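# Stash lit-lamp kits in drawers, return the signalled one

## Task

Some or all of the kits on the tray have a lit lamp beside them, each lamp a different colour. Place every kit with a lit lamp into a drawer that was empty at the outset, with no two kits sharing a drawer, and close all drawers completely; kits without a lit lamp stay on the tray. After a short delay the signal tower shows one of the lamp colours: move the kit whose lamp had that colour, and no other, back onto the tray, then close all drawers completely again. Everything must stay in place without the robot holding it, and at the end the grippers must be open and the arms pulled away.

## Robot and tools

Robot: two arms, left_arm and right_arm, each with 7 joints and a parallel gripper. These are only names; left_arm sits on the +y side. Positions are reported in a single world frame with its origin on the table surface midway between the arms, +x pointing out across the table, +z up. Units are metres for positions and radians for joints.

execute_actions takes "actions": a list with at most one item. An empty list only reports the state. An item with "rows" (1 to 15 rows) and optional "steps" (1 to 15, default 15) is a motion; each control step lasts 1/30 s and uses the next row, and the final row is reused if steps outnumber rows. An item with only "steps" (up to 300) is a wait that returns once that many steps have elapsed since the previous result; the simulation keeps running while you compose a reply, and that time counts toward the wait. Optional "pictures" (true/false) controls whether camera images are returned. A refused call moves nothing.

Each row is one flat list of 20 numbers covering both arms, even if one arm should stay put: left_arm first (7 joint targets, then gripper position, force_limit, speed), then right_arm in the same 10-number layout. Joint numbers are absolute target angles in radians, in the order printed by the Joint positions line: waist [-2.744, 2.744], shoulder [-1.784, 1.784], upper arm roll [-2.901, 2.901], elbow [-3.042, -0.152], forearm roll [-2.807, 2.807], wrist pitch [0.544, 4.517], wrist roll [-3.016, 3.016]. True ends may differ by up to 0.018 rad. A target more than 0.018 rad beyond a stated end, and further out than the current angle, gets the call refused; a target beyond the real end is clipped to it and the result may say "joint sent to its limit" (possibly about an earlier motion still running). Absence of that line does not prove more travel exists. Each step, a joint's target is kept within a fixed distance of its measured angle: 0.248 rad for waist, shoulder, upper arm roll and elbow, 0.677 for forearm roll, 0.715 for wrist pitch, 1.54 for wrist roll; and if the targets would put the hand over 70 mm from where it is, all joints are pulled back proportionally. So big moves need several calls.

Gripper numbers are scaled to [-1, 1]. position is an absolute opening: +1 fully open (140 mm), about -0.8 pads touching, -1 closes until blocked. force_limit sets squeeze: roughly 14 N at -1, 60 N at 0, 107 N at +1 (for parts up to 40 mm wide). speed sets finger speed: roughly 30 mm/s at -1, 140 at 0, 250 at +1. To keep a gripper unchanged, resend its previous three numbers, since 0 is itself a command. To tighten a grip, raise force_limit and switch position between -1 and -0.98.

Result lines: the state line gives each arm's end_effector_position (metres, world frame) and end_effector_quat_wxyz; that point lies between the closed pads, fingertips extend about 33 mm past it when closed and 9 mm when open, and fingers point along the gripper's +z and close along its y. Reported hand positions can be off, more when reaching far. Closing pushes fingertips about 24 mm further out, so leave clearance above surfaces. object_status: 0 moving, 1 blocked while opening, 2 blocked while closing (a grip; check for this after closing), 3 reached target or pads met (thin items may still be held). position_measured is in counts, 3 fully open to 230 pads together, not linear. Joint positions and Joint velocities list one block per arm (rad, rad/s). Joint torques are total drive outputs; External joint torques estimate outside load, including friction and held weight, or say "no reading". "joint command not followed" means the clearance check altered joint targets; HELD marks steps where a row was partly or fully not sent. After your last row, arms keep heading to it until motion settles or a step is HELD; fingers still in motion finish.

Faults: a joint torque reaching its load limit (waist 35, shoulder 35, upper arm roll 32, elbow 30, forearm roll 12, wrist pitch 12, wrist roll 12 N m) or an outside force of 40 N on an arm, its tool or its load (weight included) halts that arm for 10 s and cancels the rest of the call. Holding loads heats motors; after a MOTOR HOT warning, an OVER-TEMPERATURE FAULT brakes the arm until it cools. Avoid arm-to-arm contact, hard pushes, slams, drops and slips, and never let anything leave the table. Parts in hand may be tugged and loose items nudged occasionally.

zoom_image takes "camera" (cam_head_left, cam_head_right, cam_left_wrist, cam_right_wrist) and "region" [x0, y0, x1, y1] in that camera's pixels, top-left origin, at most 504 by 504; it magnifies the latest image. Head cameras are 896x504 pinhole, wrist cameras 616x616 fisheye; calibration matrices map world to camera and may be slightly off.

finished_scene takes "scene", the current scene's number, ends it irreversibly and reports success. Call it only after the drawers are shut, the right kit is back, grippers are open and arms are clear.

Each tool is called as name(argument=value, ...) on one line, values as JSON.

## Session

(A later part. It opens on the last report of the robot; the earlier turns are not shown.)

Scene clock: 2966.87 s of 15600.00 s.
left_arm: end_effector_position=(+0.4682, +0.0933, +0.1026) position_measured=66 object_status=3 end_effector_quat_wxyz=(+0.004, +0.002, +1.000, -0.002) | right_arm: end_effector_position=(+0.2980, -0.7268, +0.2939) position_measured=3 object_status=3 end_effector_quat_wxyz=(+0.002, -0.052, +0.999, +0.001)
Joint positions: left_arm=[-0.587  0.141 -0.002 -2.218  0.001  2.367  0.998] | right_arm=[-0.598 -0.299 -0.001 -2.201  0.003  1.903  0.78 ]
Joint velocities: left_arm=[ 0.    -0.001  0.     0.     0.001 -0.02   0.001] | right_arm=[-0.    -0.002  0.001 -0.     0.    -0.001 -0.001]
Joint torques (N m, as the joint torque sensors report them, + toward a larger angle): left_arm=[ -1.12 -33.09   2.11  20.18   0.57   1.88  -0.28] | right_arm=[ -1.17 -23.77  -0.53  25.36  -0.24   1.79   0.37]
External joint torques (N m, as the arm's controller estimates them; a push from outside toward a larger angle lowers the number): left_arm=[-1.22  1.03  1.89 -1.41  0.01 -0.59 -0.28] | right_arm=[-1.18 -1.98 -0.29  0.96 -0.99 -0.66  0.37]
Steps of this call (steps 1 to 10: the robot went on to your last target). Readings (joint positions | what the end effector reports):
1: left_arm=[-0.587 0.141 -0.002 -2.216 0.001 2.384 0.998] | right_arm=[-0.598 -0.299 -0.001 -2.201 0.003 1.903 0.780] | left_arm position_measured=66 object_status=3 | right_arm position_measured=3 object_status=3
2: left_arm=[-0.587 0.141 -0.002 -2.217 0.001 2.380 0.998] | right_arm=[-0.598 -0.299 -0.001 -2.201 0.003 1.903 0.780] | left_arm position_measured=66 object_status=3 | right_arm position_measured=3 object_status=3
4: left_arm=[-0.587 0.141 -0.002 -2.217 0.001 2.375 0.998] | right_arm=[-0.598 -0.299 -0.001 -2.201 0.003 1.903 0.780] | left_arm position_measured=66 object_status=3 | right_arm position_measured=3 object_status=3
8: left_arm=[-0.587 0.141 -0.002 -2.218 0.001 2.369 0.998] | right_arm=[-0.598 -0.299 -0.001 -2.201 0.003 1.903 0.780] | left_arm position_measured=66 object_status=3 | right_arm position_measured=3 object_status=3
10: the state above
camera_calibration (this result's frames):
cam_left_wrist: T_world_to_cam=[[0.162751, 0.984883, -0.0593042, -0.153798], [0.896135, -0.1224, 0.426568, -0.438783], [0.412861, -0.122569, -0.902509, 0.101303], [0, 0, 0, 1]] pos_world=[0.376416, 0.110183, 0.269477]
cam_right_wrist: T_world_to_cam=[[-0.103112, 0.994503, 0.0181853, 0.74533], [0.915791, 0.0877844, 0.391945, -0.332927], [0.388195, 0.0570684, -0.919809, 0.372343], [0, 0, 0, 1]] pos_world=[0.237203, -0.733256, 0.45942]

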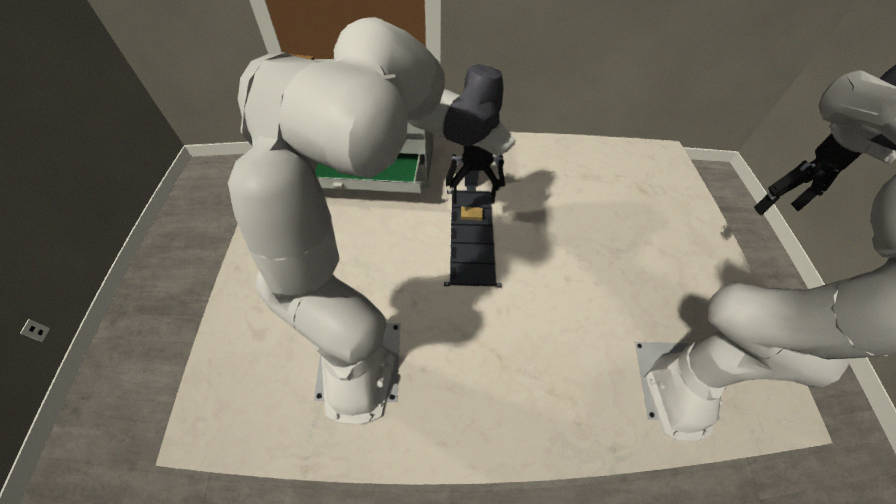

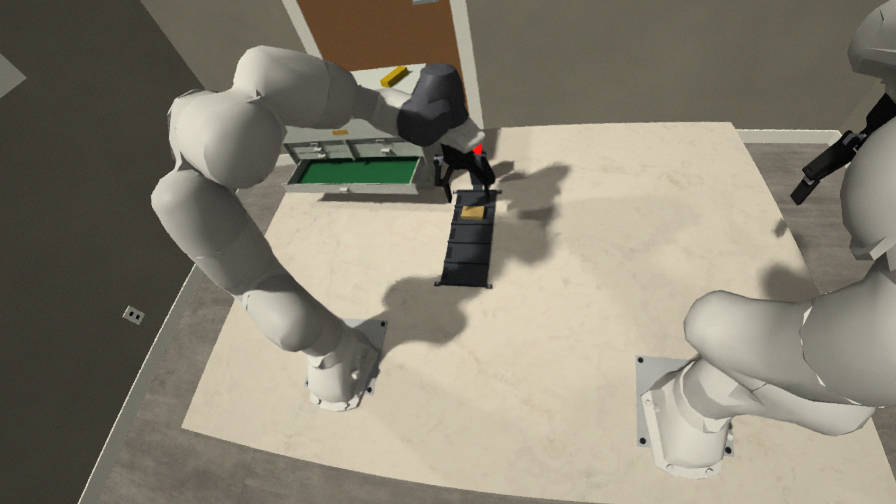

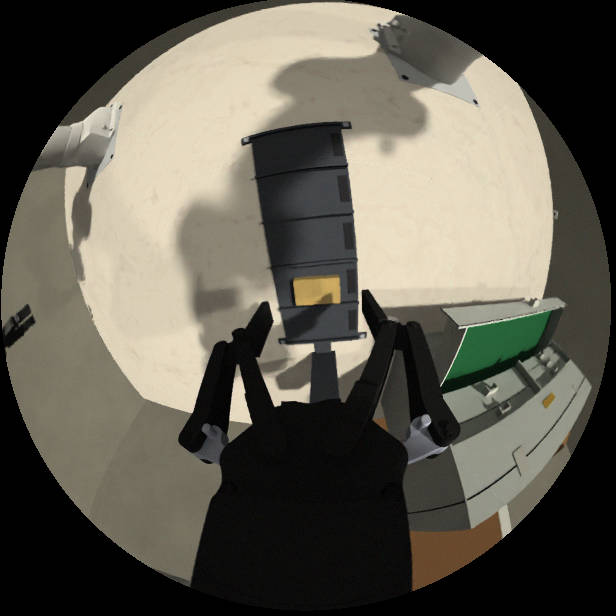

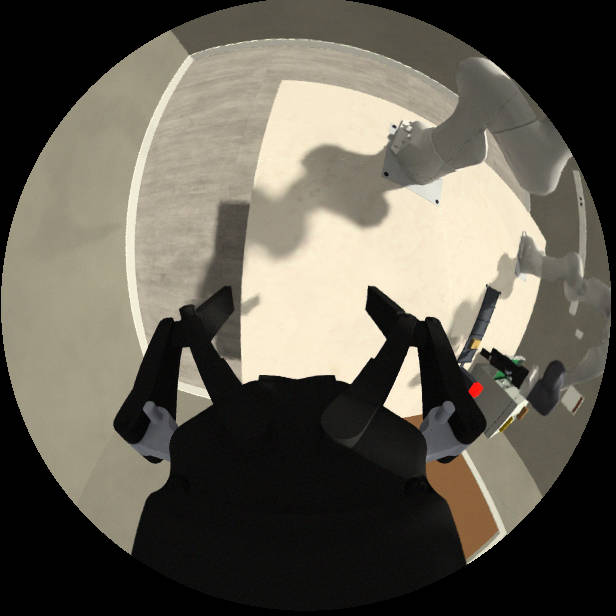

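execute_actions(actions=[{"rows":[[-0.59,-0.6,0,-2.7,0,2.3,1.4,0.5,-0.4,0,-0.6,-0.3,0,-2.2,0,1.9,0.785,1,0,0]],"steps":15}], pictures=false)

execute_actions(actions=[{"rows":[[0.3,-0.6,0,-2.8,0.3,2.7,1.779,0.5,-0.4,0,-0.6,-0.3,0,-2.2,0,1.9,0.785,1,0,0]],"steps":15}], pictures=false)

execute_actions(actions=[{"steps":15}], pictures=false)

execute_actions(actions=[{"rows":[[0.72,-0.15,0,-3.0,0.714,3.75,1.785,0.5,-0.4,0,-0.6,-0.3,0,-2.2,0,1.9,0.785,1,0,0]],"steps":15}], pictures=false)

execute_actions(actions=[{"steps":25}], pictures=false)

execute_actions(actions=[{"rows":[[0.72,0.05,0,-3.02,0.714,4.05,1.785,0.5,-0.4,0,-0.6,-0.3,0,-2.2,0,1.9,0.785,1,0,0]],"steps":15}], pictures=false)

execute_actions(actions=[{"rows":[[0.72,0.25,0,-3.03,0.714,4.28,1.785,0.5,-0.4,0,-0.6,-0.3,0,-2.2,0,1.9,0.785,1,0,0]],"steps":15}], pictures=false)

execute_actions(actions=[{"steps":20}])

Scene clock: 2995.50 s of 15600.00 s.
left_arm: end_effector_position=(+0.3624, +0.1623, +0.2294) position_measured=66 object_status=3 end_effector_quat_wxyz=(+0.100, +0.152, +0.982, -0.044) | right_arm: end_effector_position=(+0.2980, -0.7268, +0.2939) position_measured=3 object_status=3 end_effector_quat_wxyz=(+0.002, -0.052, +0.999, +0.001)
Joint positions: left_arm=[-0.588 -0.596 -0.002 -2.687  0.001  2.31   1.302] | right_arm=[-0.598 -0.299 -0.001 -2.201  0.003  1.903  0.78 ]
Joint velocities: left_arm=[ 0.001 -0.103 -0.002 -0.092  0.    -0.018  0.303] | right_arm=[ 0.    -0.002 -0.001 -0.    -0.001 -0.001  0.   ]
Joint torques (N m, as the joint torque sensors report them, + toward a larger angle): left_arm=[-2.24 -9.17  1.77 20.78  0.65  1.99  0.57] | right_arm=[ -0.72 -23.49  -0.28  25.33  -0.21   1.84   0.39]
External joint torques (N m, as the arm's controller estimates them; a push from outside toward a larger angle lowers the number): left_arm=[-2.22 -1.8   2.31 -1.29 -0.05 -0.54  0.59] | right_arm=[-0.68 -1.75  0.01  0.94 -0.96 -0.62  0.39]
Steps of this call (steps 1 to 30: the robot went on to your last target; steps 31 to 90: nothing new was sent; then 25.13 s passed at rest; steps 91 to 105: all 15 steps of this action). Readings (joint positions | what the end effector reports):
91: left_arm=[-0.588 0.107 -0.002 -2.262 0.001 2.362 1.025] | right_arm=[-0.598 -0.299 -0.001 -2.201 0.003 1.903 0.780] | left_arm position_measured=66 object_status=3 | right_arm position_measured=3 object_status=3
92: left_arm=[-0.588 0.053 -0.002 -2.322 0.001 2.353 1.052] | right_arm=[-0.598 -0.299 -0.001 -2.201 0.003 1.903 0.780] | left_arm position_measured=66 object_status=3 | right_arm position_measured=3 object_status=3
94: left_arm=[-0.588 -0.062 -0.002 -2.438 0.001 2.341 1.101] | right_arm=[-0.598 -0.299 -0.001 -2.201 0.003 1.903 0.780] | left_arm position_measured=66 object_status=3 | right_arm position_measured=3 object_status=3
98: left_arm=[-0.588 -0.344 -0.002 -2.651 0.001 2.316 1.198] | right_arm=[-0.598 -0.299 -0.001 -2.201 0.003 1.903 0.780] | left_arm position_measured=66 object_status=3 | right_arm position_measured=3 object_status=3
105: the state above

Scene clock: 2996.00 s of 15600.00 s.
left_arm: end_effector_position=(+0.4699, +0.4494, +0.2322) position_measured=66 object_status=3 end_effector_quat_wxyz=(+0.205, +0.063, +0.972, +0.098) | right_arm: end_effector_position=(+0.2980, -0.7268, +0.2939) position_measured=3 object_status=3 end_effector_quat_wxyz=(+0.002, -0.052, +0.999, +0.001)
Joint positions: left_arm=[ 0.068 -0.599 -0.002 -2.792  0.263  2.617  1.581] | right_arm=[-0.598 -0.299 -0.001 -2.201  0.003  1.903  0.78 ]
Joint velocities: left_arm=[ 1.384  0.001  0.059 -0.028  0.145  0.258  0.373] | right_arm=[ 0.002 -0.002  0.     0.    -0.001  0.    -0.001]
Joint torques (N m, as the joint torque sensors report them, + toward a larger angle): left_arm=[ -3.37 -10.27  -2.62  21.25   1.59   4.06   0.49] | right_arm=[ -0.95 -23.59  -0.73  25.25  -0.27   1.79   0.37]
External joint torques (N m, as the arm's controller estimates them; a push from outside toward a larger angle lowers the number): left_arm=[ 2.55  0.81  0.47 -2.01  0.9   0.83  0.5 ] | right_arm=[-1.07 -1.81 -0.61  0.84 -1.03 -0.67  0.37]
Steps of this call (steps 1 to 15: all 15 steps of this action). Readings (joint positions | what the end effector reports):
1: left_arm=[-0.564 -0.598 -0.009 -2.699 0.030 2.339 1.323] | right_arm=[-0.598 -0.299 -0.001 -2.201 0.003 1.903 0.780] | left_arm position_measured=66 object_status=3 | right_arm position_measured=3 object_status=3
2: left_arm=[-0.529 -0.599 -0.009 -2.713 0.060 2.369 1.344] | right_arm=[-0.598 -0.299 -0.001 -2.201 0.003 1.903 0.780] | left_arm position_measured=66 object_status=3 | right_arm position_measured=3 object_status=3
4: left_arm=[-0.450 -0.599 -0.008 -2.739 0.115 2.426 1.388] | right_arm=[-0.598 -0.299 -0.001 -2.201 0.003 1.903 0.780] | left_arm position_measured=66 object_status=3 | right_arm position_measured=3 object_status=3
8: left_arm=[-0.272 -0.599 -0.005 -2.773 0.195 2.519 1.470] | right_arm=[-0.598 -0.299 -0.001 -2.201 0.003 1.903 0.780] | left_arm position_measured=66 object_status=3 | right_arm position_measured=3 object_status=3
15: the state above

Scene clock: 2996.50 s of 15600.00 s.
left_arm: end_effector_position=(+0.4599, +0.5545, +0.2443) position_measured=66 object_status=3 end_effector_quat_wxyz=(+0.212, +0.040, +0.965, +0.148) | right_arm: end_effector_position=(+0.2980, -0.7268, +0.2939) position_measured=3 object_status=3 end_effector_quat_wxyz=(+0.002, -0.052, +0.999, +0.001)
Joint positions: left_arm=[ 0.297 -0.599  0.003 -2.798  0.296  2.691  1.733] | right_arm=[-0.598 -0.299 -0.001 -2.201  0.003  1.903  0.78 ]
Joint velocities: left_arm=[ 0.003 -0.    -0.002  0.001  0.006  0.029  0.13 ] | right_arm=[0.001 0.001 0.002 0.    0.    0.    0.001]
Joint torques (N m, as the joint torque sensors report them, + toward a larger angle): left_arm=[  1.34 -11.31  -1.73  22.43   1.36   3.75   0.54] | right_arm=[ -0.73 -23.31  -0.34  25.4   -0.29   1.82   0.4 ]
External joint torques (N m, as the arm's controller estimates them; a push from outside toward a larger angle lowers the number): left_arm=[ 1.3  -0.3  -1.42 -1.56  1.    0.6   0.54] | right_arm=[-0.79 -1.77 -0.15  1.08 -1.04 -0.64  0.4 ]
Steps of this call (steps 1 to 15: the robot went on to your last target). Readings (joint positions | what the end effector reports):
1: left_arm=[0.117 -0.599 -0.002 -2.793 0.268 2.627 1.593] | right_arm=[-0.598 -0.299 -0.001 -2.201 0.003 1.903 0.780] | left_arm position_measured=66 object_status=3 | right_arm position_measured=3 object_status=3
2: left_arm=[0.166 -0.599 -0.001 -2.794 0.274 2.637 1.609] | right_arm=[-0.598 -0.299 -0.001 -2.201 0.003 1.903 0.780] | left_arm position_measured=66 object_status=3 | right_arm position_measured=3 object_status=3
4: left_arm=[0.243 -0.599 0.003 -2.796 0.283 2.655 1.641] | right_arm=[-0.598 -0.299 -0.001 -2.201 0.003 1.903 0.780] | left_arm position_measured=66 object_status=3 | right_arm position_measured=3 object_status=3
8: left_arm=[0.290 -0.599 0.004 -2.798 0.292 2.677 1.687] | right_arm=[-0.598 -0.299 -0.001 -2.201 0.003 1.903 0.780] | left_arm position_measured=66 object_status=3 | right_arm position_measured=3 object_status=3
15: the state above

Scene clock: 2997.00 s of 15600.00 s.
left_arm: end_effector_position=(+0.4571, +0.5862, +0.1467) position_measured=66 object_status=3 end_effector_quat_wxyz=(+0.355, +0.103, +0.920, +0.132) | right_arm: end_effector_position=(+0.2980, -0.7268, +0.2939) position_measured=3 object_status=3 end_effector_quat_wxyz=(+0.002, -0.052, +0.999, +0.001)
Joint positions: left_arm=[ 0.716 -0.153  0.003 -3.001  0.703  3.674  1.769] | right_arm=[-0.598 -0.299 -0.001 -2.201  0.003  1.903  0.78 ]
Joint velocities: left_arm=[ 0.018  0.007 -0.003  0.002  0.068  0.441  0.031] | right_arm=[-0.    -0.001 -0.001 -0.     0.001 -0.    -0.001]
Joint torques (N m, as the joint torque sensors report them, + toward a larger angle): left_arm=[  1.42 -14.83  -1.92  15.68   0.42   3.89   0.47] | right_arm=[ -1.08 -23.43  -0.49  25.38  -0.2    1.8    0.38]
External joint torques (N m, as the arm's controller estimates them; a push from outside toward a larger angle lowers the number): left_arm=[ 1.37  2.26 -2.17  1.08  0.88  0.74  0.47] | right_arm=[-0.99 -1.72 -0.14  0.99 -0.95 -0.66  0.38]
Steps of this call (steps 1 to 15: all 15 steps of this action). Readings (joint positions | what the end effector reports):
1: left_arm=[0.348 -0.568 -0.008 -2.823 0.376 2.802 1.737] | right_arm=[-0.598 -0.299 -0.001 -2.201 0.003 1.903 0.780] | left_arm position_measured=66 object_status=3 | right_arm position_measured=3 object_status=3
2: left_arm=[0.423 -0.500 -0.010 -2.866 0.457 2.933 1.741] | right_arm=[-0.598 -0.299 -0.001 -2.201 0.003 1.903 0.780] | left_arm position_measured=66 object_status=3 | right_arm position_measured=3 object_status=3
4: left_arm=[0.575 -0.336 -0.005 -2.942 0.565 3.178 1.748] | right_arm=[-0.598 -0.299 -0.001 -2.201 0.003 1.903 0.780] | left_arm position_measured=66 object_status=3 | right_arm position_measured=3 object_status=3
8: left_arm=[0.692 -0.172 0.004 -3.000 0.657 3.463 1.758] | right_arm=[-0.598 -0.299 -0.001 -2.201 0.003 1.903 0.780] | left_arm position_measured=66 object_status=3 | right_arm position_measured=3 object_status=3
15: the state above

Scene clock: 2997.83 s of 15600.00 s.
left_arm: end_effector_position=(+0.4685, +0.5814, +0.1661) position_measured=66 object_status=3 end_effector_quat_wxyz=(+0.387, +0.112, +0.905, +0.136) | right_arm: end_effector_position=(+0.2980, -0.7268, +0.2939) position_measured=3 object_status=3 end_effector_quat_wxyz=(+0.002, -0.052, +0.999, +0.001)
Joint positions: left_arm=[ 0.717 -0.152  0.003 -3.001  0.711  3.745  1.778] | right_arm=[-0.598 -0.299 -0.001 -2.201  0.003  1.903  0.78 ]
Joint velocities: left_arm=[ 0.001 -0.    -0.002 -0.     0.     0.004  0.003] | right_arm=[ 0.    -0.     0.002 -0.    -0.001  0.001  0.   ]
Joint torques (N m, as the joint torque sensors report them, + toward a larger angle): left_arm=[  0.75 -14.87  -1.23  14.73   0.43   4.15   0.48] | right_arm=[ -1.03 -24.01  -0.48  25.29  -0.23   1.82   0.39]
External joint torques (N m, as the arm's controller estimates them; a push from outside toward a larger angle lowers the number): left_arm=[ 0.73  2.41 -1.46 -0.11  0.89  0.81  0.48] | right_arm=[-1.07 -2.31 -0.28  0.91 -0.99 -0.64  0.39]
Steps of this call (steps 1 to 25: the robot went on to your last target). Readings (joint positions | what the end effector reports):
1: left_arm=[0.716 -0.153 0.003 -3.001 0.705 3.687 1.770] | right_arm=[-0.598 -0.299 -0.001 -2.201 0.003 1.903 0.780] | left_arm position_measured=66 object_status=3 | right_arm position_measured=3 object_status=3
2: left_arm=[0.716 -0.153 0.003 -3.001 0.707 3.698 1.771] | right_arm=[-0.598 -0.299 -0.001 -2.201 0.003 1.903 0.780] | left_arm position_measured=66 object_status=3 | right_arm position_measured=3 object_status=3
4: left_arm=[0.717 -0.153 0.003 -3.001 0.709 3.714 1.772] | right_arm=[-0.598 -0.299 -0.001 -2.201 0.003 1.903 0.780] | left_arm position_measured=66 object_status=3 | right_arm position_measured=3 object_status=3
8: left_arm=[0.717 -0.152 0.003 -3.001 0.710 3.731 1.774] | right_arm=[-0.598 -0.299 -0.001 -2.201 0.003 1.903 0.780] | left_arm position_measured=66 object_status=3 | right_arm position_measured=3 object_status=3
25: the state above

Scene clock: 2998.33 s of 15600.00 s.
left_arm: end_effector_position=(+0.4734, +0.5425, +0.1522) position_measured=66 object_status=3 end_effector_quat_wxyz=(+0.449, +0.093, +0.886, +0.073) | right_arm: end_effector_position=(+0.2980, -0.7268, +0.2939) position_measured=3 object_status=3 end_effector_quat_wxyz=(+0.002, -0.052, +0.999, +0.001)
Joint positions: left_arm=[ 0.718  0.048  0.002 -3.021  0.712  4.03   1.778] | right_arm=[-0.598 -0.299 -0.001 -2.201  0.003  1.903  0.78 ]
Joint velocities: left_arm=[-0.001  0.001 -0.002 -0.    -0.001  0.096  0.   ] | right_arm=[ 0.001  0.     0.     0.001 -0.001  0.001 -0.002]
Joint torques (N m, as the joint torque sensors report them, + toward a larger angle): left_arm=[  0.64 -17.93  -0.97  10.98   0.48   4.18   0.39] | right_arm=[ -0.63 -23.74  -0.37  25.56  -0.2    1.86   0.4 ]
External joint torques (N m, as the arm's controller estimates them; a push from outside toward a larger angle lowers the number): left_arm=[ 0.68  1.9  -0.86  0.57  0.59  0.86  0.41] | right_arm=[-0.63 -2.05 -0.11  1.14 -0.96 -0.61  0.4 ]
Steps of this call (steps 1 to 15: all 15 steps of this action). Readings (joint positions | what the end effector reports):
1: left_arm=[0.718 -0.113 0.003 -2.998 0.711 3.799 1.778] | right_arm=[-0.598 -0.299 -0.001 -2.201 0.003 1.903 0.780] | left_arm position_measured=66 object_status=3 | right_arm position_measured=3 object_status=3
2: left_arm=[0.718 -0.059 0.003 -3.001 0.711 3.844 1.778] | right_arm=[-0.598 -0.299 -0.001 -2.201 0.003 1.903 0.780] | left_arm position_measured=66 object_status=3 | right_arm position_measured=3 object_status=3
4: left_arm=[0.718 0.011 0.002 -3.016 0.712 3.907 1.778] | right_arm=[-0.598 -0.299 -0.001 -2.201 0.003 1.903 0.780] | left_arm position_measured=66 object_status=3 | right_arm position_measured=3 object_status=3
8: left_arm=[0.718 0.045 0.002 -3.021 0.712 3.982 1.778] | right_arm=[-0.598 -0.299 -0.001 -2.201 0.003 1.903 0.780] | left_arm position_measured=66 object_status=3 | right_arm position_measured=3 object_status=3
15: the state above

Scene clock: 2998.83 s of 15600.00 s.
left_arm: end_effector_position=(+0.4657, +0.5159, +0.1351) position_measured=66 object_status=3 end_effector_quat_wxyz=(+0.488, +0.057, +0.871, +0.018) | right_arm: end_effector_position=(+0.2980, -0.7268, +0.2939) position_measured=3 object_status=3 end_effector_quat_wxyz=(+0.002, -0.052, +0.999, +0.001)
Joint positions: left_arm=[ 0.718  0.248  0.002 -3.031  0.712  4.263  1.778] | right_arm=[-0.598 -0.299 -0.001 -2.201  0.003  1.903  0.78 ]
Joint velocities: left_arm=[ 0.001  0.003  0.     0.     0.001  0.079 -0.001] | right_arm=[ 0.001 -0.001 -0.     0.     0.001 -0.    -0.   ]
Joint torques (N m, as the joint torque sensors report them, + toward a larger angle): left_arm=[  0.92 -19.87  -1.27   6.36   0.9    4.03   0.33] | right_arm=[ -0.77 -23.33  -0.34  25.39  -0.23   1.79   0.34]
External joint torques (N m, as the arm's controller estimates them; a push from outside toward a larger angle lowers the number): left_arm=[ 0.9   2.09 -0.97  0.32  0.7   0.75  0.35] | right_arm=[-0.76 -1.65 -0.07  1.04 -0.99 -0.66  0.34]
Steps of this call (steps 1 to 15: all 15 steps of this action). Readings (joint positions | what the end effector reports):
1: left_arm=[0.718 0.087 0.002 -3.016 0.712 4.076 1.778] | right_arm=[-0.598 -0.299 -0.001 -2.201 0.003 1.903 0.780] | left_arm position_measured=66 object_status=3 | right_arm position_measured=3 object_status=3
2: left_arm=[0.718 0.142 0.002 -3.017 0.712 4.112 1.778] | right_arm=[-0.598 -0.299 -0.001 -2.201 0.003 1.903 0.780] | left_arm position_measured=66 object_status=3 | right_arm position_measured=3 object_status=3
4: left_arm=[0.718 0.211 0.002 -3.028 0.712 4.163 1.778] | right_arm=[-0.598 -0.299 -0.001 -2.201 0.003 1.903 0.780] | left_arm position_measured=66 object_status=3 | right_arm position_measured=3 object_status=3
8: left_arm=[0.718 0.244 0.002 -3.031 0.712 4.223 1.778] | right_arm=[-0.598 -0.299 -0.001 -2.201 0.003 1.903 0.780] | left_arm position_measured=66 object_status=3 | right_arm position_measured=3 object_status=3
15: the state above

Scene clock: 2999.50 s of 15600.00 s.
left_arm: end_effector_position=(+0.4668, +0.5163, +0.1390) position_measured=66 object_status=3 end_effector_quat_wxyz=(+0.493, +0.057, +0.868, +0.019) | right_arm: end_effector_position=(+0.2980, -0.7268, +0.2939) position_measured=3 object_status=3 end_effector_quat_wxyz=(+0.002, -0.052, +0.999, +0.001)
Joint positions: left_arm=[ 0.718  0.248  0.002 -3.031  0.712  4.276  1.778] | right_arm=[-0.598 -0.299 -0.001 -2.201  0.003  1.903  0.78 ]
Joint velocities: left_arm=[0.    0.002 0.001 0.    0.    0.001 0.002] | right_arm=[-0.001 -0.001  0.001  0.002 -0.002  0.    -0.002]
Joint torques (N m, as the joint torque sensors report them, + toward a larger angle): left_arm=[  0.65 -20.14  -1.55   5.64   0.82   4.09   0.38] | right_arm=[ -0.97 -23.93  -0.7   25.43  -0.24   1.78   0.37]
External joint torques (N m, as the arm's controller estimates them; a push from outside toward a larger angle lowers the number): left_arm=[ 0.63  1.87 -1.23 -0.4   0.62  0.8   0.4 ] | right_arm=[-0.95 -2.19 -0.42  1.   -0.99 -0.69  0.37]
Steps of this call (steps 1 to 20: the robot went on to your last target). Readings (joint positions | what the end effector reports):
1: left_arm=[0.718 0.248 0.002 -3.031 0.712 4.265 1.778] | right_arm=[-0.598 -0.299 -0.001 -2.201 0.003 1.903 0.780] | left_arm position_measured=66 object_status=3 | right_arm position_measured=3 object_status=3
2: left_arm=[0.718 0.248 0.002 -3.031 0.712 4.267 1.778] | right_arm=[-0.598 -0.299 -0.001 -2.201 0.003 1.903 0.780] | left_arm position_measured=66 object_status=3 | right_arm position_measured=3 object_status=3
4: left_arm=[0.718 0.248 0.002 -3.031 0.712 4.270 1.778] | right_arm=[-0.598 -0.299 -0.001 -2.201 0.003 1.903 0.780] | left_arm position_measured=66 object_status=3 | right_arm position_measured=3 object_status=3
8: left_arm=[0.718 0.248 0.002 -3.031 0.712 4.273 1.778] | right_arm=[-0.598 -0.299 -0.001 -2.201 0.003 1.903 0.780] | left_arm position_measured=66 object_status=3 | right_arm position_measured=3 object_status=3
20: the state above
camera_calibration (this result's frames):
cam_left_wrist: T_world_to_cam=[[0.207179, 0.958818, 0.194281, -0.61056], [0.0873709, -0.21593, 0.972492, -0.0513875], [0.974394, -0.184505, -0.128509, -0.151164], [0, 0, 0, 1]] pos_world=[0.278278, 0.546429, 0.149168]
cam_right_wrist: T_world_to_cam=[[-0.103113, 0.994503, 0.0181846, 0.74533], [0.915791, 0.0877849, 0.391945, -0.332927], [0.388194, 0.0570679, -0.919809, 0.372343], [0, 0, 0, 1]] pos_world=[0.237203, -0.733256, 0.45942]

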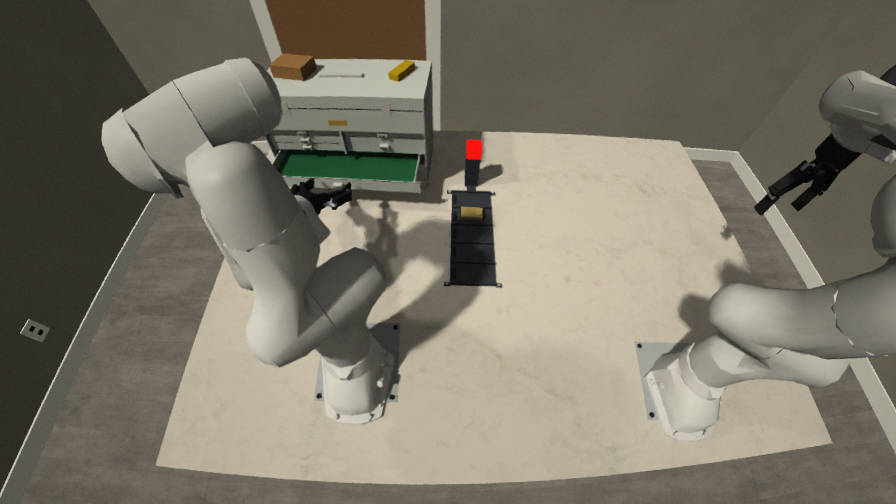

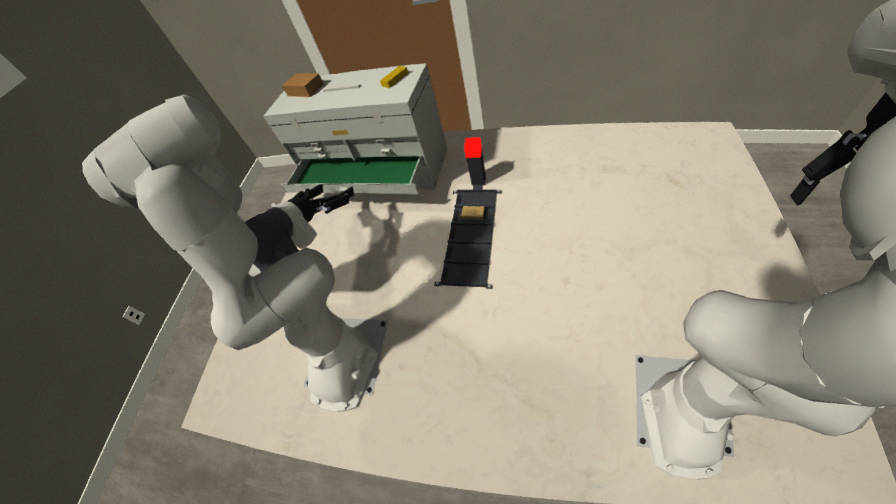

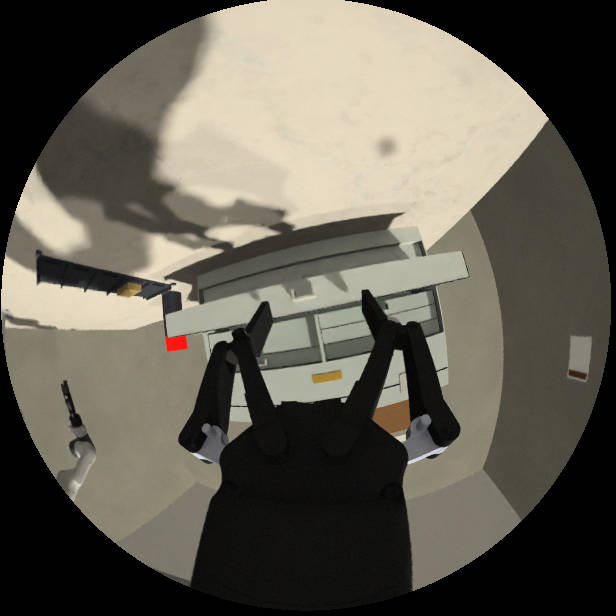

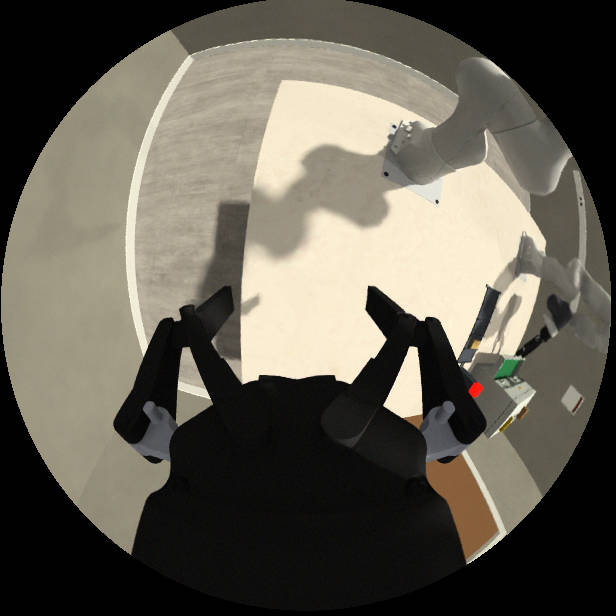

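execute_actions(actions=[{"rows":[[0.712,0.34,-0.004,-3.01,0.716,4.38,1.785,0.5,-0.4,0,-0.6,-0.3,0,-2.2,0,1.9,0.785,1,0,0],[0.712,0.34,-0.004,-3.01,0.716,4.38,1.785,0.5,-0.4,0,-0.6,-0.3,0,-2.2,0,1.9,0.785,1,0,0],[0.712,0.34,-0.004,-3.01,0.716,4.38,1.785,0.5,-0.4,0,-0.6,-0.3,0,-2.2,0,1.9,0.785,1,0,0],[0.712,0.34,-0.004,-3.01,0.716,4.38,1.785,0.5,-0.4,0,-0.6,-0.3,0,-2.2,0,1.9,0.785,1,0,0],[0.712,0.34,-0.004,-3.01,0.716,4.38,1.785,0.5,-0.4,0,-0.6,-0.3,0,-2.2,0,1.9,0.785,1,0,0],[0.712,0.34,-0.004,-3.01,0.716,4.38,1.785,0.5,-0.4,0,-0.6,-0.3,0,-2.2,0,1.9,0.785,1,0,0],[0.707,0.438,-0.004,-2.985,0.716,4.429,1.785,0.5,-0.4,0,-0.6,-0.3,0,-2.2,0,1.9,0.785,1,0,0]],"steps":15}], pictures=false)

execute_actions(actions=[{"steps":20}])

Scene clock: 3008.30 s of 15600.00 s.
left_arm: end_effector_position=(+0.4663, +0.5048, +0.1137) position_measured=66 object_status=3 end_effector_quat_wxyz=(+0.507, +0.031, +0.861, -0.019) | right_arm: end_effector_position=(+0.2980, -0.7268, +0.2939) position_measured=3 object_status=3 end_effector_quat_wxyz=(+0.002, -0.052, +0.999, +0.001)
Joint positions: left_arm=[ 0.71   0.435 -0.001 -2.988  0.713  4.411  1.778] | right_arm=[-0.598 -0.299 -0.001 -2.201  0.003  1.903  0.78 ]
Joint velocities: left_arm=[-0.     0.021 -0.001  0.013 -0.001  0.086 -0.   ] | right_arm=[ 0.001 -0.    -0.001 -0.    -0.001 -0.    -0.001]
Joint torques (N m, as the joint torque sensors report them, + toward a larger angle): left_arm=[ -2.44 -24.45  -2.12   2.94   1.25   4.03   0.36] | right_arm=[ -0.81 -23.88  -0.25  25.08  -0.24   1.78   0.39]
External joint torques (N m, as the arm's controller estimates them; a push from outside toward a larger angle lowers the number): left_arm=[-2.42  0.3  -1.57  0.03  0.87  0.8   0.38] | right_arm=[-0.78 -2.21  0.05  0.69 -0.99 -0.68  0.39]
Steps of this call (steps 1 to 15: the robot went on to your last target; steps 16 to 90: nothing new was sent; then 5.30 s passed at rest; steps 91 to 105: all 15 steps of this action). Readings (joint positions | what the end effector reports):
91: left_arm=[0.718 0.266 0.001 -3.024 0.712 4.294 1.778] | right_arm=[-0.598 -0.299 -0.001 -2.201 0.003 1.903 0.780] | left_arm position_measured=66 object_status=3 | right_arm position_measured=3 object_status=3
92: left_arm=[0.717 0.291 0.001 -3.019 0.712 4.309 1.778] | right_arm=[-0.598 -0.299 -0.001 -2.201 0.003 1.903 0.780] | left_arm position_measured=66 object_status=3 | right_arm position_measured=3 object_status=3
94: left_arm=[0.716 0.321 -0.001 -3.016 0.713 4.330 1.778] | right_arm=[-0.598 -0.299 -0.001 -2.201 0.003 1.903 0.780] | left_arm position_measured=66 object_status=3 | right_arm position_measured=3 object_status=3
98: left_arm=[0.713 0.383 -0.001 -2.997 0.713 4.372 1.778] | right_arm=[-0.598 -0.299 -0.001 -2.201 0.003 1.903 0.780] | left_arm position_measured=66 object_status=3 | right_arm position_measured=3 object_status=3
105: the state above

Scene clock: 3008.97 s of 15600.00 s.
left_arm: end_effector_position=(+0.4676, +0.5058, +0.1179) position_measured=66 object_status=3 end_effector_quat_wxyz=(+0.513, +0.030, +0.858, -0.018) | right_arm: end_effector_position=(+0.2980, -0.7268, +0.2939) position_measured=3 object_status=3 end_effector_quat_wxyz=(+0.002, -0.052, +0.999, +0.001)
Joint positions: left_arm=[ 0.71   0.436 -0.001 -2.986  0.713  4.425  1.778] | right_arm=[-0.598 -0.299 -0.001 -2.201  0.003  1.903  0.78 ]
Joint velocities: left_arm=[-0.001  0.001 -0.    -0.001 -0.001  0.002  0.   ] | right_arm=[-0.001 -0.001  0.001  0.    -0.002 -0.    -0.001]
Joint torques (N m, as the joint torque sensors report them, + toward a larger angle): left_arm=[ -2.8  -22.87  -2.05   3.71   1.11   3.93   0.41] | right_arm=[ -1.04 -23.7   -0.75  25.11  -0.15   1.8    0.37]
External joint torques (N m, as the arm's controller estimates them; a push from outside toward a larger angle lowers the number): left_arm=[-2.78  1.57 -1.5   0.85  0.72  0.72  0.44] | right_arm=[-1.02 -1.98 -0.48  0.72 -0.9  -0.66  0.37]
Steps of this call (steps 1 to 20: the robot went on to your last target). Readings (joint positions | what the end effector reports):
1: left_arm=[0.710 0.435 -0.001 -2.987 0.713 4.413 1.778] | right_arm=[-0.598 -0.299 -0.001 -2.201 0.003 1.903 0.780] | left_arm position_measured=66 object_status=3 | right_arm position_measured=3 object_status=3
2: left_arm=[0.710 0.435 -0.001 -2.987 0.713 4.415 1.778] | right_arm=[-0.598 -0.299 -0.001 -2.201 0.003 1.903 0.780] | left_arm position_measured=66 object_status=3 | right_arm position_measured=3 object_status=3
4: left_arm=[0.710 0.436 -0.001 -2.987 0.713 4.418 1.778] | right_arm=[-0.598 -0.299 -0.001 -2.201 0.003 1.903 0.780] | left_arm position_measured=66 object_status=3 | right_arm position_measured=3 object_status=3
8: left_arm=[0.710 0.436 -0.001 -2.987 0.713 4.422 1.778] | right_arm=[-0.598 -0.299 -0.001 -2.201 0.003 1.903 0.780] | left_arm position_measured=66 object_status=3 | right_arm position_measured=3 object_status=3
20: the state above
camera_calibration (this result's frames):
cam_left_wrist: T_world_to_cam=[[0.193393, 0.974567, 0.113217, -0.588511], [0.0478998, -0.124637, 0.991046, -0.0630631], [0.979951, -0.186238, -0.0707855, -0.165068], [0, 0, 0, 1]] pos_world=[0.278594, 0.534941, 0.117444]
cam_right_wrist: T_world_to_cam=[[-0.103112, 0.994503, 0.0181853, 0.74533], [0.915791, 0.0877841, 0.391945, -0.332927], [0.388194, 0.0570682, -0.919809, 0.372343], [0, 0, 0, 1]] pos_world=[0.237203, -0.733256, 0.45942]

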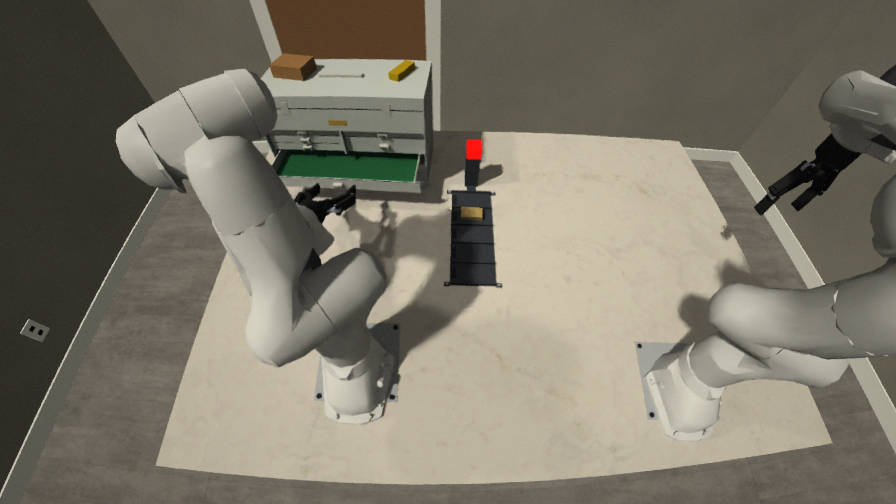

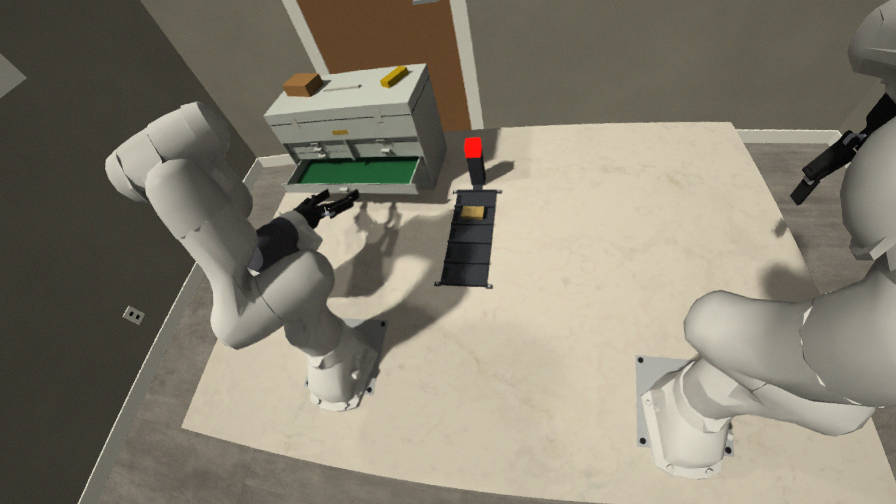

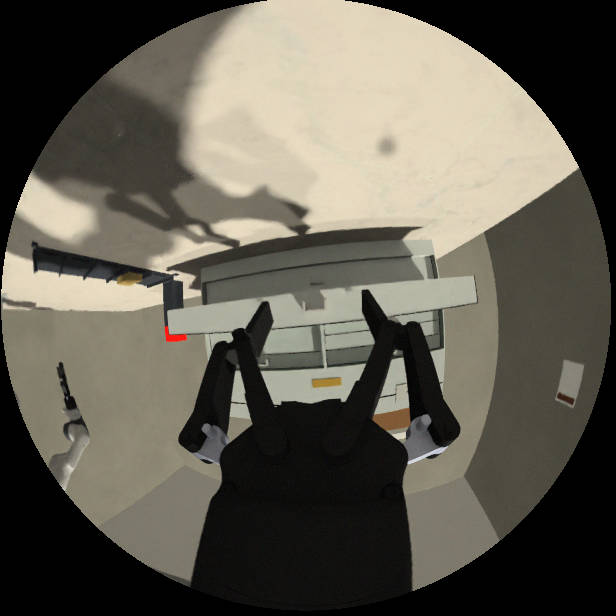

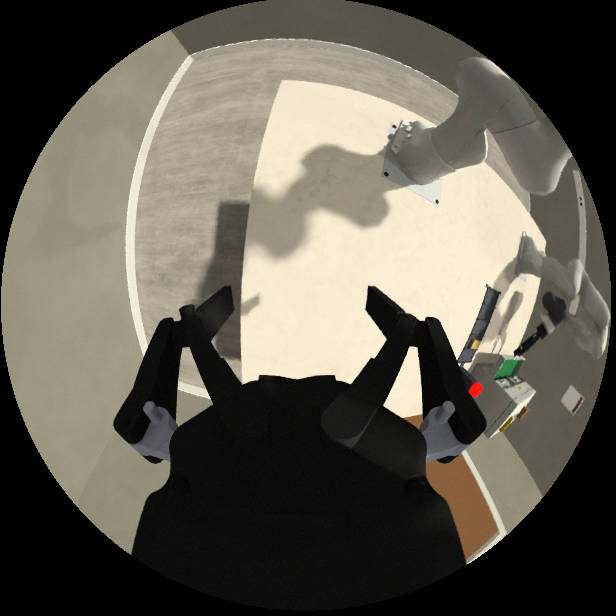

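execute_actions(actions=[{"rows":[[0.709,0.436,0,-2.986,0.714,4.424,1.779,-1,-0.4,-0.3,-0.6,-0.3,0,-2.2,0,1.9,0.785,1,0,0]],"steps":15}], pictures=false)

execute_actions(actions=[{"steps":20}], pictures=false)

Scene clock: 3019.43 s of 15600.00 s.
left_arm: end_effector_position=(+0.4677, +0.5059, +0.1180) position_measured=146 object_status=0 end_effector_quat_wxyz=(+0.513, +0.030, +0.858, -0.018) | right_arm: end_effector_position=(+0.2980, -0.7268, +0.2939) position_measured=3 object_status=3 end_effector_quat_wxyz=(+0.002, -0.052, +0.999, +0.001)
Joint positions: left_arm=[ 0.71   0.436 -0.001 -2.986  0.713  4.425  1.778] | right_arm=[-0.598 -0.299 -0.001 -2.201  0.003  1.903  0.78 ]
Joint velocities: left_arm=[-0.002 -0.001 -0.    -0.002 -0.     0.    -0.001] | right_arm=[ 0.001  0.001 -0.001 -0.     0.     0.    -0.   ]
Joint torques (N m, as the joint torque sensors report them, + toward a larger angle): left_arm=[ -0.95 -25.32   0.52   2.78   0.8    3.16   0.04] | right_arm=[ -1.25 -23.65  -0.38  25.55  -0.24   1.79   0.38]
External joint torques (N m, as the arm's controller estimates them; a push from outside toward a larger angle lowers the number): left_arm=[-0.86 -0.76  1.14 -0.1   0.4  -0.08  0.07] | right_arm=[-1.22 -2.03 -0.09  1.22 -1.   -0.66  0.38]
Steps of this call (steps 1 to 15: the robot went on to your last target; steps 16 to 90: nothing new was sent; then 6.97 s passed at rest; steps 91 to 105: all 15 steps of this action). Readings (joint positions | what the end effector reports):
91: left_arm=[0.710 0.436 -0.001 -2.986 0.713 4.425 1.778] | right_arm=[-0.598 -0.299 -0.001 -2.201 0.003 1.903 0.780] | left_arm position_measured=66 object_status=0 | right_arm position_measured=3 object_status=3
92: left_arm=[0.710 0.436 -0.001 -2.986 0.713 4.425 1.778] | right_arm=[-0.598 -0.299 -0.001 -2.201 0.003 1.903 0.780] | left_arm position_measured=71 object_status=0 | right_arm position_measured=3 object_status=3
94: left_arm=[0.710 0.436 -0.001 -2.986 0.713 4.425 1.778] | right_arm=[-0.598 -0.299 -0.001 -2.201 0.003 1.903 0.780] | left_arm position_measured=83 object_status=0 | right_arm position_measured=3 object_status=3
98: left_arm=[0.710 0.436 -0.001 -2.986 0.713 4.425 1.778] | right_arm=[-0.598 -0.299 -0.001 -2.201 0.003 1.903 0.780] | left_arm position_measured=106 object_status=0 | right_arm position_measured=3 object_status=3
105: the state above

Scene clock: 3020.10 s of 15600.00 s.
left_arm: end_effector_position=(+0.4675, +0.5045, +0.1181) position_measured=192 object_status=2 end_effector_quat_wxyz=(+0.513, +0.031, +0.858, -0.019) | right_arm: end_effector_position=(+0.2980, -0.7268, +0.2939) position_measured=3 object_status=3 end_effector_quat_wxyz=(+0.002, -0.052, +0.999, +0.001)
Joint positions: left_arm=[ 0.709  0.436 -0.002 -2.987  0.715  4.425  1.778] | right_arm=[-0.598 -0.299 -0.001 -2.201  0.003  1.903  0.78 ]
Joint velocities: left_arm=[-0.     0.    -0.     0.001  0.001 -0.     0.   ] | right_arm=[ 0.001  0.     0.001 -0.001  0.    -0.    -0.002]
Joint torques (N m, as the joint torque sensors report them, + toward a larger angle): left_arm=[ -0.73 -24.64   0.75   3.28   0.26   3.18   0.16] | right_arm=[ -0.88 -23.55  -0.24  25.2   -0.24   1.8    0.38]
External joint torques (N m, as the arm's controller estimates them; a push from outside toward a larger angle lowers the number): left_arm=[-0.73 -0.1   1.29  0.31 -0.13 -0.07  0.18] | right_arm=[-0.96 -1.9  -0.07  0.87 -0.99 -0.65  0.38]
Steps of this call (steps 1 to 15: the robot went on to your last target; steps 16 to 20: nothing new was sent). Readings (joint positions | what the end effector reports):
1: left_arm=[0.710 0.436 -0.001 -2.986 0.713 4.425 1.778] | right_arm=[-0.598 -0.299 -0.001 -2.201 0.003 1.903 0.780] | left_arm position_measured=152 object_status=0 | right_arm position_measured=3 object_status=3
2: left_arm=[0.710 0.436 -0.001 -2.986 0.713 4.425 1.778] | right_arm=[-0.598 -0.299 -0.001 -2.201 0.003 1.903 0.780] | left_arm position_measured=158 object_status=0 | right_arm position_measured=3 object_status=3
4: left_arm=[0.710 0.436 -0.001 -2.986 0.713 4.425 1.778] | right_arm=[-0.598 -0.299 -0.001 -2.201 0.003 1.903 0.780] | left_arm position_measured=169 object_status=0 | right_arm position_measured=3 object_status=3
8: left_arm=[0.709 0.436 -0.002 -2.987 0.715 4.425 1.778] | right_arm=[-0.598 -0.299 -0.001 -2.201 0.003 1.903 0.780] | left_arm position_measured=192 object_status=0 | right_arm position_measured=3 object_status=3
20: the state above
All arms were judged still, so your last target was given up. Only a new action makes them travel on or press farther. Fingers that are still opening or closing keep moving.


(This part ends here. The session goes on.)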